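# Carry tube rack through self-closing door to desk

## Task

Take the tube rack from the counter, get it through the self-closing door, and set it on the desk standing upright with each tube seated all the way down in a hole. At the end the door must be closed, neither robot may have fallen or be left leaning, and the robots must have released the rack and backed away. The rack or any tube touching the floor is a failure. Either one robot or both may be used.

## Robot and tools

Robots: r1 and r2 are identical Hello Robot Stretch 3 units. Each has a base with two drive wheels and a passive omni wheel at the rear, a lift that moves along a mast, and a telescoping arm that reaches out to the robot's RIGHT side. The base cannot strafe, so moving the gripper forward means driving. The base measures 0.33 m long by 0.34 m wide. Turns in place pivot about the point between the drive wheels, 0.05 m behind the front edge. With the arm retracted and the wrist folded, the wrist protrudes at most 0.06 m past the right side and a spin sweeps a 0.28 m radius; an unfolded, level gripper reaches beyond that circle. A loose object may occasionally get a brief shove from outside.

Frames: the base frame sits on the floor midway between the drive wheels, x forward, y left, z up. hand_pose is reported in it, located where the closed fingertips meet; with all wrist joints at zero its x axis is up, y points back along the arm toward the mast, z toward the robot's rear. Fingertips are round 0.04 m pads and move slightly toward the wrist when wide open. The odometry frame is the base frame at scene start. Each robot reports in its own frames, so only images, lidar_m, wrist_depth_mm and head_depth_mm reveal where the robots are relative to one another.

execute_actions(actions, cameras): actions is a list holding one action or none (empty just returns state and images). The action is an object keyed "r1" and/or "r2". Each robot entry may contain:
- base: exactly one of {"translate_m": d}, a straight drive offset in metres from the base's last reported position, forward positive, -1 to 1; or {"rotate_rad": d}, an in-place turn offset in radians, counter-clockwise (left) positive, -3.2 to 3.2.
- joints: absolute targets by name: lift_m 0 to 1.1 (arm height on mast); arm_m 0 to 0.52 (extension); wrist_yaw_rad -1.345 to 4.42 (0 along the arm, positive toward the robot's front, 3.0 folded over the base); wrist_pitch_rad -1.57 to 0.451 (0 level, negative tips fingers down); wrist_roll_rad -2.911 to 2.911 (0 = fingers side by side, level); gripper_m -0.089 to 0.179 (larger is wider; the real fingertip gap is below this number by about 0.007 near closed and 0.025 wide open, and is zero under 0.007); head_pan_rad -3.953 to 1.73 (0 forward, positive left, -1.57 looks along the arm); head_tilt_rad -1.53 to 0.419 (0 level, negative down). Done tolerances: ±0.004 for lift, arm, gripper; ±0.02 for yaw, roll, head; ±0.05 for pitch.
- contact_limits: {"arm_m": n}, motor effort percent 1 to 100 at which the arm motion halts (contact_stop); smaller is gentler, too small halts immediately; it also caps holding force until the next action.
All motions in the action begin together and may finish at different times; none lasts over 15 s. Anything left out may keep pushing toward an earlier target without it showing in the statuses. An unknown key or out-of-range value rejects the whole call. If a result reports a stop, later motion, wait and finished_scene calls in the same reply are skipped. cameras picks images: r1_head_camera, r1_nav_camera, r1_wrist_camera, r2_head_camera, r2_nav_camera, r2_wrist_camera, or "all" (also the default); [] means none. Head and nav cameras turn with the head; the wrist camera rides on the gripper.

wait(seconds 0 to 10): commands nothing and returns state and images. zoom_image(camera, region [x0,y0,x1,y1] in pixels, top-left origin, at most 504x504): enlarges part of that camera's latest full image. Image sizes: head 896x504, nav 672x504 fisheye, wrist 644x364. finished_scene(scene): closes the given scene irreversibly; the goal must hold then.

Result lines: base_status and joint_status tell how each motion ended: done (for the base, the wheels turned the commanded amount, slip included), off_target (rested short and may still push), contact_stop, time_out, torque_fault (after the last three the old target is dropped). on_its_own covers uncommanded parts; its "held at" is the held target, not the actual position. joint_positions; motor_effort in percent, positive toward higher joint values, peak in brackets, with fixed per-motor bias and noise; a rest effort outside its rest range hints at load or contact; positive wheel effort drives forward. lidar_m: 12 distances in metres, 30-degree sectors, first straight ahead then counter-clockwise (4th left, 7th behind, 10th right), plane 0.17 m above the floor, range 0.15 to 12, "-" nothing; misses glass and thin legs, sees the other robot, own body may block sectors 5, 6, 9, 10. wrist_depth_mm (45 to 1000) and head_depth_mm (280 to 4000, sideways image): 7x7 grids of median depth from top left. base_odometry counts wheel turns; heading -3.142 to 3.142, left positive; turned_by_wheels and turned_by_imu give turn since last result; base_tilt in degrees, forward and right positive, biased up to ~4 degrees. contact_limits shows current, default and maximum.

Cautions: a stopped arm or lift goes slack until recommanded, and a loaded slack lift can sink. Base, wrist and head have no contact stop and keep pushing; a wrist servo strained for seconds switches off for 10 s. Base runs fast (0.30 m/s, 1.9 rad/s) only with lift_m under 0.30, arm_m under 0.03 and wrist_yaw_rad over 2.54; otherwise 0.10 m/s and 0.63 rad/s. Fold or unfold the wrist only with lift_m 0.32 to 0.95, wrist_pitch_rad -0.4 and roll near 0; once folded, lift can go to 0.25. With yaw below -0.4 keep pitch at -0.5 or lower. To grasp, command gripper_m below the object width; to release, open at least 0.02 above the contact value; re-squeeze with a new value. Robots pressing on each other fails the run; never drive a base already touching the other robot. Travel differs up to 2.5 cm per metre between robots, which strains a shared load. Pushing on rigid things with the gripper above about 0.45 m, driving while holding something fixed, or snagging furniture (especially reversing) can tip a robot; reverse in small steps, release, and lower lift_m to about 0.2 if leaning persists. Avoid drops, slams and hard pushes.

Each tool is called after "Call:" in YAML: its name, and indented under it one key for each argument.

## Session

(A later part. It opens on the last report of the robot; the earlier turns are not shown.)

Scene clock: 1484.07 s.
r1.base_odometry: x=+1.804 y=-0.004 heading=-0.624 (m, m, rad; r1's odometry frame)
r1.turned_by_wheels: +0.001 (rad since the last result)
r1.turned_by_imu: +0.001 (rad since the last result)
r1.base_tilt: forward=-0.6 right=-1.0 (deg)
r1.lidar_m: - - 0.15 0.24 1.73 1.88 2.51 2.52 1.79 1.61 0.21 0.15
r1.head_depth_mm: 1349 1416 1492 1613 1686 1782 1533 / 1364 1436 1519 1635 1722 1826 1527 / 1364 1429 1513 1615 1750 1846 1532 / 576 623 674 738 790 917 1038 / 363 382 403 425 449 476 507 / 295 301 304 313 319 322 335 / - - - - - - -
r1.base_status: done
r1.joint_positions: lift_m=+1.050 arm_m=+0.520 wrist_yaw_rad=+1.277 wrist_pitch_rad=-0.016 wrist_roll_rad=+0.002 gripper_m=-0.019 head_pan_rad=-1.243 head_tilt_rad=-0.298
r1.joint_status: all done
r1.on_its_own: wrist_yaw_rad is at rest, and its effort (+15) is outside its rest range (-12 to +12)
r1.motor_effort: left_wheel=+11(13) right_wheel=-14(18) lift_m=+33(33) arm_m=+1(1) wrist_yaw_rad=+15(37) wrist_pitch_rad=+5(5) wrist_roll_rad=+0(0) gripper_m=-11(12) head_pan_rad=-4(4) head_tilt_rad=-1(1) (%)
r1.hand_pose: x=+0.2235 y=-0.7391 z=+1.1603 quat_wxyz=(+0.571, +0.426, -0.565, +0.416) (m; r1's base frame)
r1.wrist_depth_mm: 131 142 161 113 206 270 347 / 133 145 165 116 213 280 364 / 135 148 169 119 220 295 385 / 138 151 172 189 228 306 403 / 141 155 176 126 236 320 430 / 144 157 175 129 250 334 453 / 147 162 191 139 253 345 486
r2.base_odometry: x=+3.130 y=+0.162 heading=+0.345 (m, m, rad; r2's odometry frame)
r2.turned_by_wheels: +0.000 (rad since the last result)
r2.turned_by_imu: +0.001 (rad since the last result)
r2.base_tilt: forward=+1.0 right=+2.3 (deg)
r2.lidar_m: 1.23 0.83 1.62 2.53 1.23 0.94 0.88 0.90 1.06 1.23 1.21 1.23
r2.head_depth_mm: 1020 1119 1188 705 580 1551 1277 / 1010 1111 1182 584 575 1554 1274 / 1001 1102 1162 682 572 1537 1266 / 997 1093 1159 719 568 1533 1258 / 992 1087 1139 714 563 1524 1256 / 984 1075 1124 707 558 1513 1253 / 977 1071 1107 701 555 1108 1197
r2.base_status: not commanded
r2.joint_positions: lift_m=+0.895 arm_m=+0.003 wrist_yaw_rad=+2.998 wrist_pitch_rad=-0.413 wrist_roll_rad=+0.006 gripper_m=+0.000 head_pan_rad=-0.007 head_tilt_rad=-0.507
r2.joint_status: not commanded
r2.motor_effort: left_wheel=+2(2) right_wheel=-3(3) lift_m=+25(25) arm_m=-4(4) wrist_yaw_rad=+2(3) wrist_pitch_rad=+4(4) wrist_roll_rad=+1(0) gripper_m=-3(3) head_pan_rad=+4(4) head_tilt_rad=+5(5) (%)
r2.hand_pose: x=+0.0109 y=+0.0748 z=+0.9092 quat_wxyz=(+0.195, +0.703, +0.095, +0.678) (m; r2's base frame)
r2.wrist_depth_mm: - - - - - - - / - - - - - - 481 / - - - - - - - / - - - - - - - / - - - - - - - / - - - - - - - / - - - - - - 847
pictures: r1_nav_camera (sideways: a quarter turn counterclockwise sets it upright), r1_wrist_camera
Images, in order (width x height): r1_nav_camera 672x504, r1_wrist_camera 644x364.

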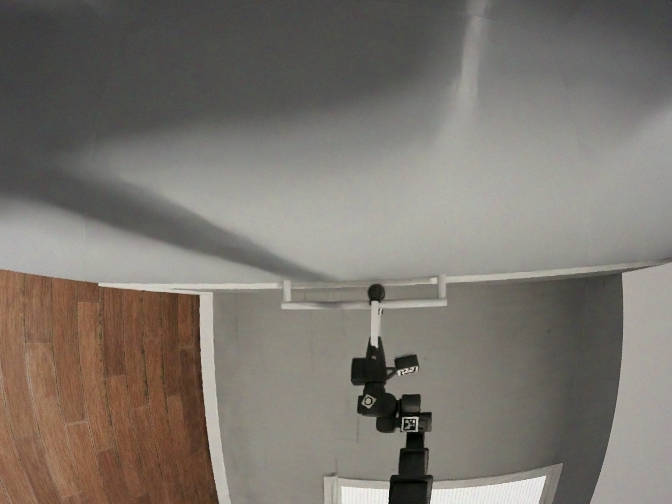

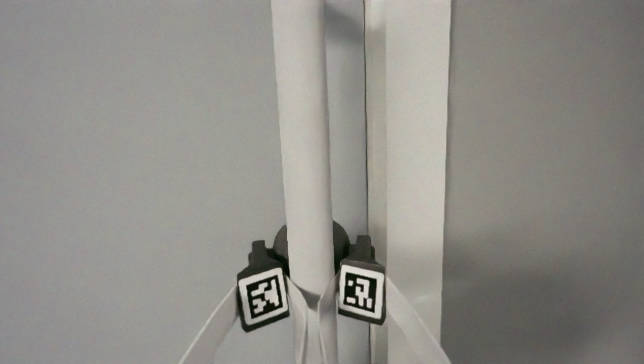

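Call:
execute_actions:
  actions:
    - {"r1": {"joints": {"gripper_m": 0.08}}}
  cameras: ["r1_wrist_camera", "r1_nav_camera"]

Scene clock: 1495.63 s.
r1.base_odometry: x=+1.804 y=-0.004 heading=-0.625 (m, m, rad; r1's odometry frame)
r1.turned_by_wheels: -0.001 (rad since the last result)
r1.turned_by_imu: +0.000 (rad since the last result)
r1.base_tilt: forward=-0.7 right=-1.0 (deg)
r1.lidar_m: - - 0.15 0.24 1.73 1.88 2.51 2.52 1.79 1.61 0.21 0.15
r1.head_depth_mm: 1346 1418 1488 1612 1690 1789 1532 / 1361 1438 1522 1632 1717 1828 1532 / 1362 1431 1508 1629 1744 1840 1528 / 597 645 699 762 814 948 1040 / 373 392 413 435 461 488 519 / 296 302 310 313 319 328 341 / - - - - - - -
r1.base_status: not commanded
r1.joint_positions: lift_m=+1.050 arm_m=+0.520 wrist_yaw_rad=+1.287 wrist_pitch_rad=-0.016 wrist_roll_rad=+0.002 gripper_m=+0.080 head_pan_rad=-1.243 head_tilt_rad=-0.298
r1.joint_status: all done
r1.motor_effort: left_wheel=-3(10) right_wheel=+4(14) lift_m=+33(33) arm_m=+1(1) wrist_yaw_rad=+4(16) wrist_pitch_rad=+5(5) wrist_roll_rad=+0(0) gripper_m=+2(85) head_pan_rad=-4(5) head_tilt_rad=-2(1) (%)
r1.hand_pose: x=+0.2242 y=-0.7365 z=+1.1603 quat_wxyz=(+0.569, +0.429, -0.563, +0.419) (m; r1's base frame)
r1.wrist_depth_mm: 133 146 165 116 208 270 339 / 136 148 168 120 215 280 359 / 139 152 173 127 222 291 377 / 141 155 176 191 227 303 396 / 144 158 184 197 237 315 425 / 147 160 194 139 - 337 445 / 150 162 190 207 253 362 474
r2.base_odometry: x=+3.130 y=+0.162 heading=+0.345 (m, m, rad; r2's odometry frame)
r2.turned_by_wheels: +0.000 (rad since the last result)
r2.turned_by_imu: +0.001 (rad since the last result)
r2.base_tilt: forward=+1.0 right=+2.3 (deg)
r2.lidar_m: 1.22 0.83 1.62 2.53 1.24 0.94 0.88 0.90 1.06 1.24 1.21 1.23
r2.head_depth_mm: 1019 1123 1185 705 579 1557 1280 / 1016 1109 1179 585 576 1547 1274 / 1007 1099 1165 681 571 1542 1268 / 1000 1095 1157 719 568 1534 1256 / 994 1083 1142 713 564 1533 1249 / 986 1076 1127 707 560 1516 1248 / 979 1072 1110 701 554 1111 1205
r2.base_status: not commanded
r2.joint_positions: lift_m=+0.895 arm_m=+0.003 wrist_yaw_rad=+2.998 wrist_pitch_rad=-0.413 wrist_roll_rad=+0.006 gripper_m=+0.000 head_pan_rad=-0.007 head_tilt_rad=-0.507
r2.joint_status: not commanded
r2.motor_effort: left_wheel=+2(1) right_wheel=-3(3) lift_m=+25(25) arm_m=-4(4) wrist_yaw_rad=+2(3) wrist_pitch_rad=+4(4) wrist_roll_rad=+0(0) gripper_m=-3(3) head_pan_rad=+5(4) head_tilt_rad=+5(4) (%)
r2.hand_pose: x=+0.0109 y=+0.0748 z=+0.9092 quat_wxyz=(+0.195, +0.703, +0.095, +0.678) (m; r2's base frame)
r2.wrist_depth_mm: - - - - - - - / - - - - - - 480 / - - - - - - - / - - - - - - - / - - - - - - - / - - - - - - - / - - - - - - 843
pictures: r1_nav_camera (sideways: a quarter turn counterclockwise sets it upright), r1_wrist_camera
Images, in order (width x height): r1_nav_camera 672x504, r1_wrist_camera 644x364.

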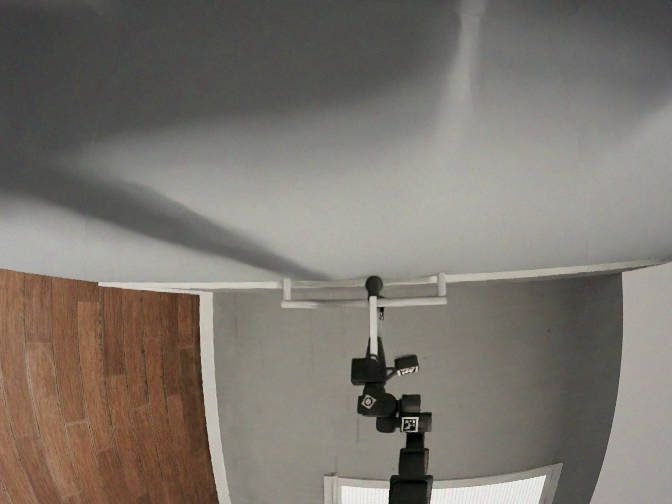

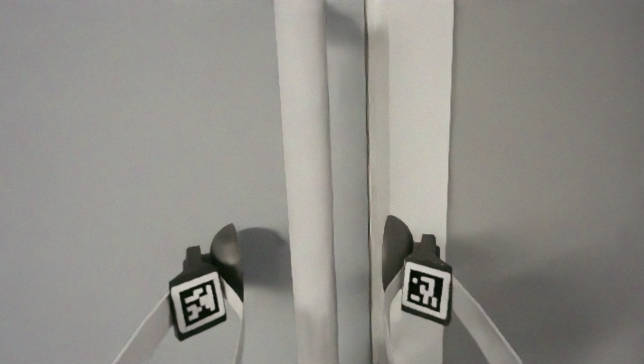

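Call:
execute_actions:
  actions:
    - {"r1": {"base": {"translate_m": -0.25}, "joints": {"gripper_m": 0.12}}}
  cameras: ["r1_wrist_camera", "r1_nav_camera", "r1_head_camera"]

Scene clock: 1503.60 s.
r1.base_odometry: x=+1.601 y=+0.142 heading=-0.625 (m, m, rad; r1's odometry frame)
r1.turned_by_wheels: +0.000 (rad since the last result)
r1.turned_by_imu: +0.001 (rad since the last result)
r1.base_tilt: forward=-0.5 right=-1.1 (deg)
r1.lidar_m: 0.36 0.37 0.44 0.84 1.51 1.82 2.27 2.27 1.84 1.65 0.65 0.41
r1.head_depth_mm: 1385 1461 1536 1656 1745 1835 1541 / 1409 1485 1571 1683 1777 1848 1535 / 1433 1512 1588 1699 1808 1887 1523 / 1454 1533 1627 1737 1848 1914 1529 / 1222 1284 1347 1422 1508 1595 1482 / 882 912 874 930 994 1068 1118 / 697 716 739 761 784 806 829
r1.base_status: done
r1.joint_positions: lift_m=+1.050 arm_m=+0.520 wrist_yaw_rad=+1.287 wrist_pitch_rad=-0.016 wrist_roll_rad=+0.002 gripper_m=+0.120 head_pan_rad=-1.243 head_tilt_rad=-0.298
r1.joint_status: all done
r1.motor_effort: left_wheel=-1(8) right_wheel=+1(4) lift_m=+33(33) arm_m=+2(1) wrist_yaw_rad=+3(4) wrist_pitch_rad=+5(5) wrist_roll_rad=+0(0) gripper_m=+0(80) head_pan_rad=-4(5) head_tilt_rad=-1(1) (%)
r1.hand_pose: x=+0.2242 y=-0.7365 z=+1.1603 quat_wxyz=(+0.569, +0.429, -0.563, +0.419) (m; r1's base frame)
r1.wrist_depth_mm: 316 346 392 441 540 655 731 / 319 355 393 450 545 670 762 / 326 362 403 461 568 692 776 / 332 369 409 477 583 715 776 / 336 376 423 487 580 762 792 / 347 370 437 498 605 849 806 / 350 402 445 518 638 805 828
r2.base_odometry: x=+3.130 y=+0.162 heading=+0.345 (m, m, rad; r2's odometry frame)
r2.turned_by_wheels: +0.000 (rad since the last result)
r2.turned_by_imu: +0.001 (rad since the last result)
r2.base_tilt: forward=+1.0 right=+2.3 (deg)
r2.lidar_m: 1.23 0.83 1.62 2.53 1.24 0.94 0.88 0.90 1.06 1.24 1.21 1.22
r2.head_depth_mm: 1018 1116 1184 705 580 1560 1277 / 1013 1109 1174 584 576 1549 1266 / 1005 1102 1164 681 571 1539 1269 / 1000 1092 1157 721 568 1529 1262 / 994 1087 1143 713 563 1523 1249 / 985 1079 1127 707 559 1513 1253 / 979 1074 1109 700 554 1111 1202
r2.base_status: not commanded
r2.joint_positions: lift_m=+0.895 arm_m=+0.003 wrist_yaw_rad=+2.998 wrist_pitch_rad=-0.413 wrist_roll_rad=+0.006 gripper_m=+0.000 head_pan_rad=-0.007 head_tilt_rad=-0.507
r2.joint_status: not commanded
r2.motor_effort: left_wheel=+2(2) right_wheel=-3(3) lift_m=+25(25) arm_m=-4(4) wrist_yaw_rad=+2(2) wrist_pitch_rad=+4(4) wrist_roll_rad=+0(0) gripper_m=-3(3) head_pan_rad=+4(4) head_tilt_rad=+4(4) (%)
r2.hand_pose: x=+0.0109 y=+0.0748 z=+0.9092 quat_wxyz=(+0.195, +0.703, +0.095, +0.678) (m; r2's base frame)
r2.wrist_depth_mm: - - - - - - - / - - - - - - 491 / - - - - - - - / - - - - - - - / - - - - - - - / - - - - - - - / - - - - - - 860
pictures: r1_head_camera (sideways: a quarter turn clockwise sets it upright), r1_nav_camera (sideways: a quarter turn counterclockwise sets it upright), r1_wrist_camera
Images, in order (width x height): r1_head_camera 896x504, r1_nav_camera 672x504, r1_wrist_camera 644x364.

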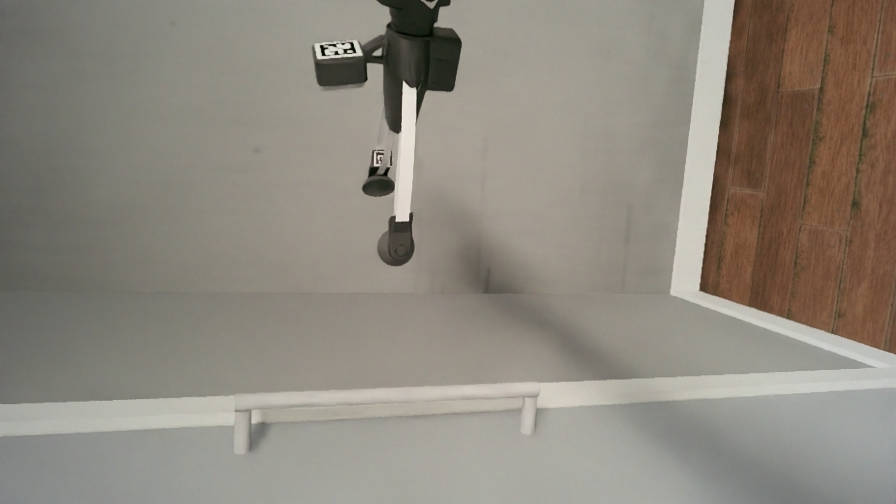

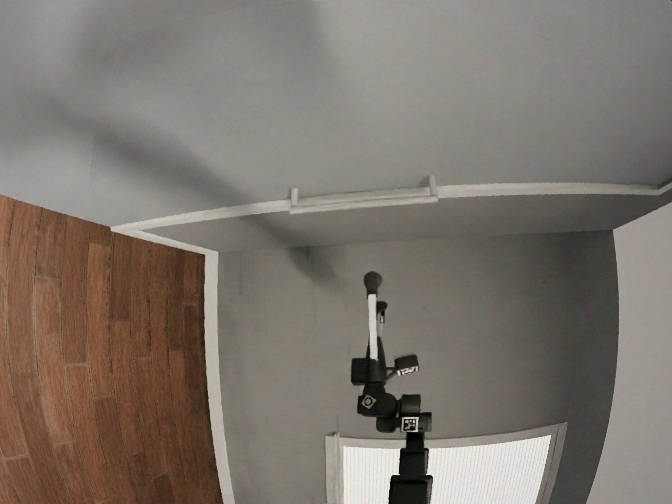

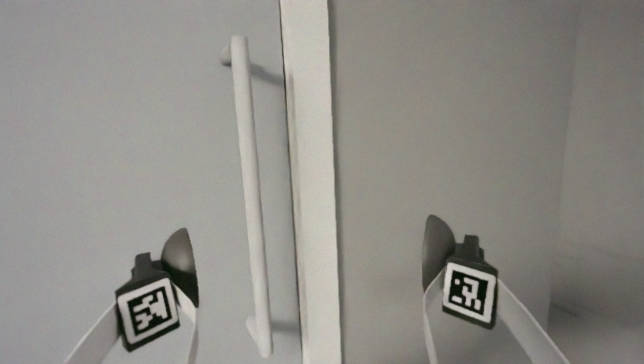

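Call:
execute_actions:
  actions:
    - {"r1": {"joints": {"arm_m": 0.15}}, "r2": {"joints": {"head_tilt_rad": -0.35}}}
  cameras: ["r2_head_camera", "r1_head_camera", "r1_nav_camera"]

Scene clock: 1517.47 s.
r1.base_odometry: x=+1.601 y=+0.142 heading=-0.625 (m, m, rad; r1's odometry frame)
r1.turned_by_wheels: +0.000 (rad since the last result)
r1.turned_by_imu: +0.001 (rad since the last result)
r1.base_tilt: forward=-0.6 right=-1.1 (deg)
r1.lidar_m: 0.36 0.37 0.44 0.84 1.52 1.82 2.26 2.28 1.84 1.65 0.66 0.41
r1.head_depth_mm: 1381 1458 1539 1637 1706 1829 1538 / 1403 1489 1575 - - 1824 1531 / 1431 1508 1591 1706 - 1893 1535 / 1451 1534 1621 1717 1900 1918 1527 / 1222 1280 1345 1335 1528 1596 1475 / 886 908 877 934 1008 1074 1110 / 695 717 739 761 786 807 831
r1.base_status: not commanded
r1.joint_positions: lift_m=+1.050 arm_m=+0.150 wrist_yaw_rad=+1.289 wrist_pitch_rad=-0.016 wrist_roll_rad=+0.002 gripper_m=+0.120 head_pan_rad=-1.243 head_tilt_rad=-0.298
r1.joint_status: all done
r1.motor_effort: left_wheel=-1(1) right_wheel=+1(1) lift_m=+33(33) arm_m=-5(6) wrist_yaw_rad=+1(3) wrist_pitch_rad=+5(5) wrist_roll_rad=+0(0) gripper_m=+0(0) head_pan_rad=-4(4) head_tilt_rad=-1(1) (%)
r1.hand_pose: x=+0.2243 y=-0.3666 z=+1.1603 quat_wxyz=(+0.568, +0.430, -0.562, +0.420) (m; r1's base frame)
r1.wrist_depth_mm: 265 290 327 378 448 527 682 / 269 295 334 387 455 537 715 / 274 302 341 394 470 561 746 / 280 308 355 407 484 580 803 / 283 312 361 420 490 611 841 / 288 310 374 434 503 692 882 / 293 340 382 446 535 647 954
r2.base_odometry: x=+3.130 y=+0.162 heading=+0.345 (m, m, rad; r2's odometry frame)
r2.turned_by_wheels: +0.000 (rad since the last result)
r2.turned_by_imu: +0.001 (rad since the last result)
r2.base_tilt: forward=+1.0 right=+2.2 (deg)
r2.lidar_m: 1.23 0.83 1.62 2.53 1.23 0.94 0.88 0.90 1.06 1.23 1.21 1.23
r2.head_depth_mm: 1044 1114 1202 1061 668 553 1418 / 1034 1105 1191 1046 576 549 1406 / 1026 1096 1180 1031 623 545 1401 / 1016 1085 1172 1017 651 542 1390 / 1012 1079 1153 999 646 537 1393 / 1003 1076 1148 990 641 533 1380 / 994 1065 1143 976 635 528 1047
r2.base_status: not commanded
r2.joint_positions: lift_m=+0.895 arm_m=+0.003 wrist_yaw_rad=+2.998 wrist_pitch_rad=-0.413 wrist_roll_rad=+0.006 gripper_m=+0.000 head_pan_rad=-0.007 head_tilt_rad=-0.360
r2.joint_status: all done
r2.motor_effort: left_wheel=+2(2) right_wheel=-3(3) lift_m=+25(25) arm_m=-4(4) wrist_yaw_rad=+1(2) wrist_pitch_rad=+4(4) wrist_roll_rad=+1(0) gripper_m=-3(3) head_pan_rad=+4(4) head_tilt_rad=+6(25) (%)
r2.hand_pose: x=+0.0109 y=+0.0748 z=+0.9092 quat_wxyz=(+0.195, +0.703, +0.095, +0.678) (m; r2's base frame)
r2.wrist_depth_mm: - - - - - - - / - - - - - - 476 / - - - - - - - / - - - - - - - / - - - - - - - / - - - - - - - / - - - - - - 870
pictures: r1_head_camera (sideways: a quarter turn clockwise sets it upright), r1_nav_camera (sideways: a quarter turn counterclockwise sets it upright), r2_head_camera (sideways: a quarter turn clockwise sets it upright)
Images, in order (width x height): r1_head_camera 896x504, r1_nav_camera 672x504, r2_head_camera 896x504.

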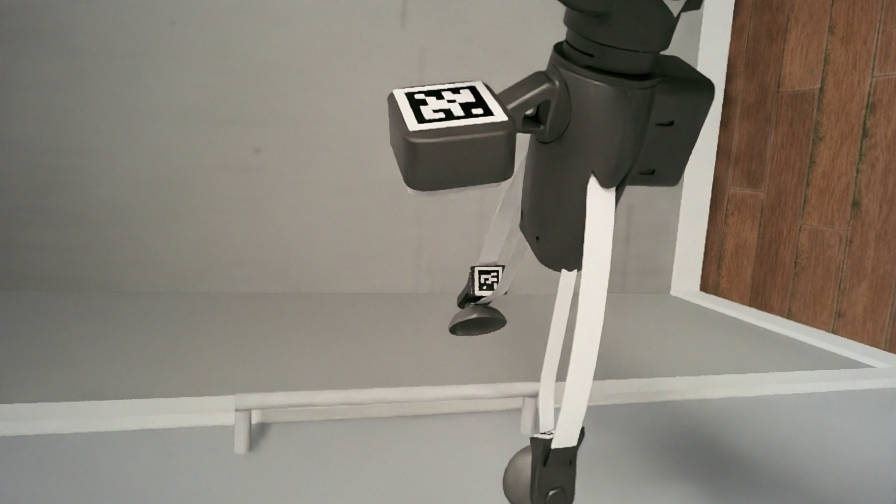

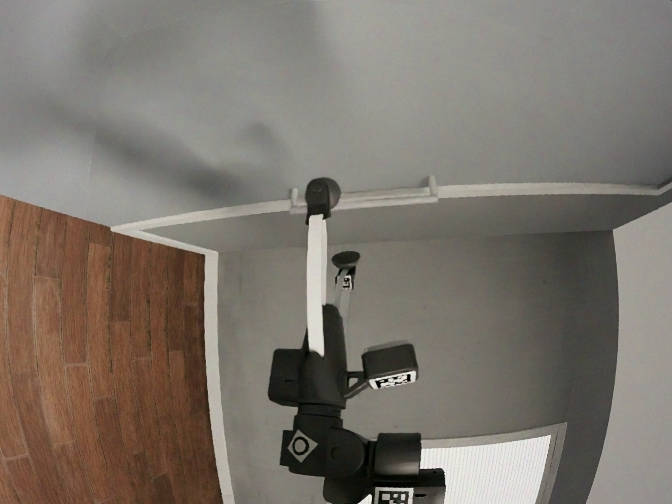

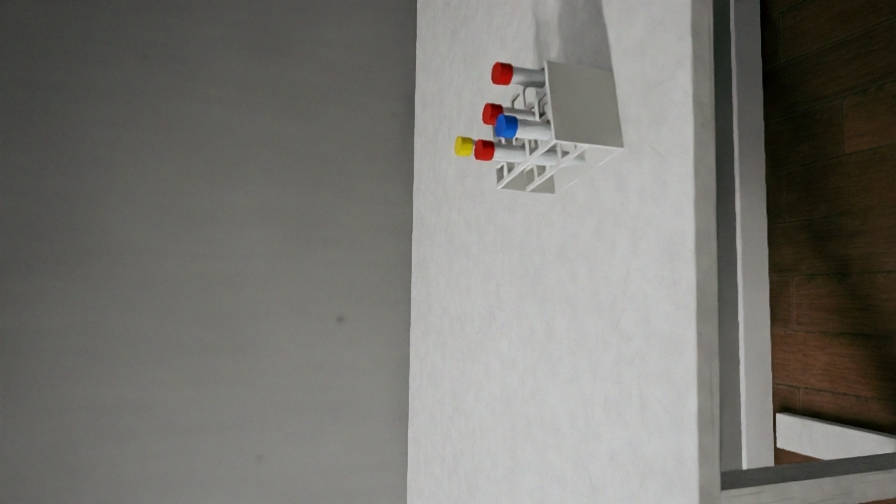

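Call:
zoom_image:
  camera: "r2_head_camera"
  region: [430, 40, 640, 210]

Region (430, 40, 640, 210) of r2_head_camera's 896x504 image, scaled by 2.400, with more detail than that image has; it fills the top 408 rows of this view, and the rest is white.

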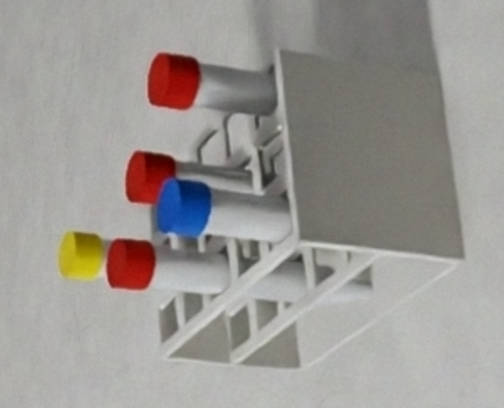

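Call:
execute_actions:
  actions:
    - {"r2": {"joints": {"head_pan_rad": -3.3, "head_tilt_rad": -0.1}}}
  cameras: ["r2_head_camera", "r2_nav_camera"]

Scene clock: 1530.03 s.
r1.base_odometry: x=+1.601 y=+0.142 heading=-0.625 (m, m, rad; r1's odometry frame)
r1.turned_by_wheels: +0.000 (rad since the last result)
r1.turned_by_imu: +0.001 (rad since the last result)
r1.base_tilt: forward=-0.6 right=-1.0 (deg)
r1.lidar_m: 0.36 0.36 0.44 0.84 1.52 1.82 2.27 2.27 1.85 1.65 0.66 0.40
r1.head_depth_mm: 1391 1466 1551 1640 1706 1840 1538 / 1407 1484 1568 - - 1826 1535 / 1430 1508 1596 1691 - 1892 1528 / 1450 1530 1637 1729 1870 1915 1530 / 1219 1276 1352 1340 1529 1591 1474 / 885 908 876 934 1007 1069 1114 / 695 716 737 762 788 807 829
r1.base_status: not commanded
r1.joint_positions: lift_m=+1.050 arm_m=+0.150 wrist_yaw_rad=+1.289 wrist_pitch_rad=-0.016 wrist_roll_rad=+0.002 gripper_m=+0.120 head_pan_rad=-1.243 head_tilt_rad=-0.298
r1.joint_status: not commanded
r1.motor_effort: left_wheel=-1(1) right_wheel=+1(1) lift_m=+33(33) arm_m=-4(4) wrist_yaw_rad=+2(1) wrist_pitch_rad=+5(5) wrist_roll_rad=+0(0) gripper_m=+0(0) head_pan_rad=-4(5) head_tilt_rad=-1(1) (%)
r1.hand_pose: x=+0.2243 y=-0.3666 z=+1.1603 quat_wxyz=(+0.568, +0.430, -0.562, +0.420) (m; r1's base frame)
r1.wrist_depth_mm: 263 289 327 379 443 529 678 / 272 296 335 388 453 538 715 / 275 302 344 395 476 563 745 / 279 309 353 408 489 588 797 / 285 312 362 422 492 619 835 / 288 308 374 434 505 696 886 / 293 334 381 445 540 638 963
r2.base_odometry: x=+3.130 y=+0.162 heading=+0.345 (m, m, rad; r2's odometry frame)
r2.turned_by_wheels: +0.000 (rad since the last result)
r2.turned_by_imu: +0.001 (rad since the last result)
r2.base_tilt: forward=+1.0 right=+2.2 (deg)
r2.lidar_m: 1.23 0.83 1.62 2.53 1.24 0.94 0.88 0.90 1.06 1.24 1.21 1.23
r2.head_depth_mm: 876 903 913 930 939 946 945 / 857 880 899 926 954 981 1010 / 835 854 874 898 925 949 980 / 811 830 854 875 899 924 950 / 791 810 830 849 876 899 920 / 772 791 810 830 847 871 895 / 754 772 787 807 829 849 869
r2.base_status: not commanded
r2.joint_positions: lift_m=+0.895 arm_m=+0.003 wrist_yaw_rad=+2.998 wrist_pitch_rad=-0.413 wrist_roll_rad=+0.006 gripper_m=+0.000 head_pan_rad=-3.293 head_tilt_rad=-0.112
r2.joint_status: all done
r2.motor_effort: left_wheel=+2(2) right_wheel=-2(3) lift_m=+25(25) arm_m=-4(4) wrist_yaw_rad=+2(3) wrist_pitch_rad=+4(4) wrist_roll_rad=+0(0) gripper_m=-3(3) head_pan_rad=-5(60) head_tilt_rad=+8(31) (%)
r2.hand_pose: x=+0.0109 y=+0.0748 z=+0.9092 quat_wxyz=(+0.195, +0.703, +0.095, +0.678) (m; r2's base frame)
r2.wrist_depth_mm: - - - - - - - / - - - - - - 470 / - - - - - - - / - - - - - - - / - - - - - - - / - - - - - - - / - - - - - - 839
pictures: r2_head_camera (sideways: a quarter turn clockwise sets it upright), r2_nav_camera (sideways: a quarter turn counterclockwise sets it upright)
Images, in order (width x height): r2_head_camera 896x504, r2_nav_camera 672x504.

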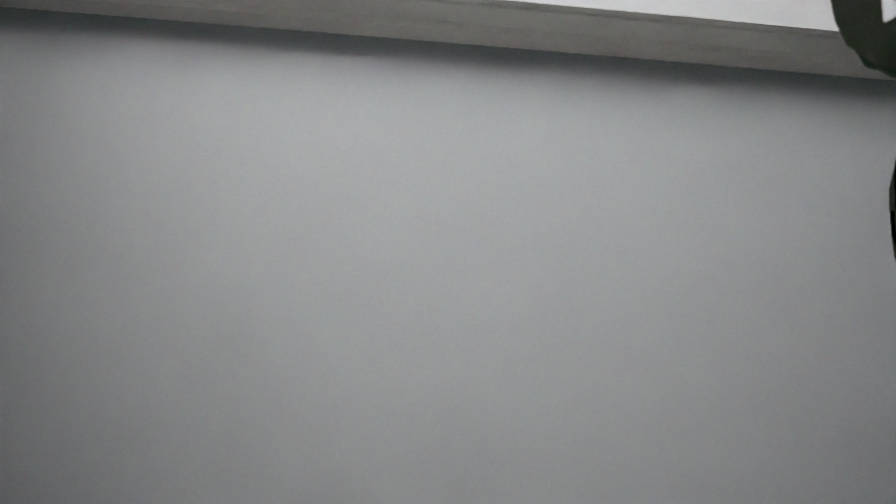

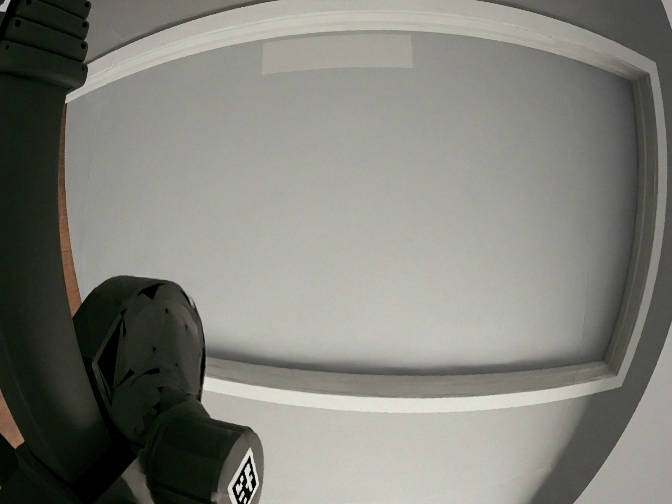

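The rack is upright on the desk with every tube seated. The door is shut inside its frame, and both robots have let go and are level.

Call:
finished_scene:
  scene: 2

The scene is finished: the task was done.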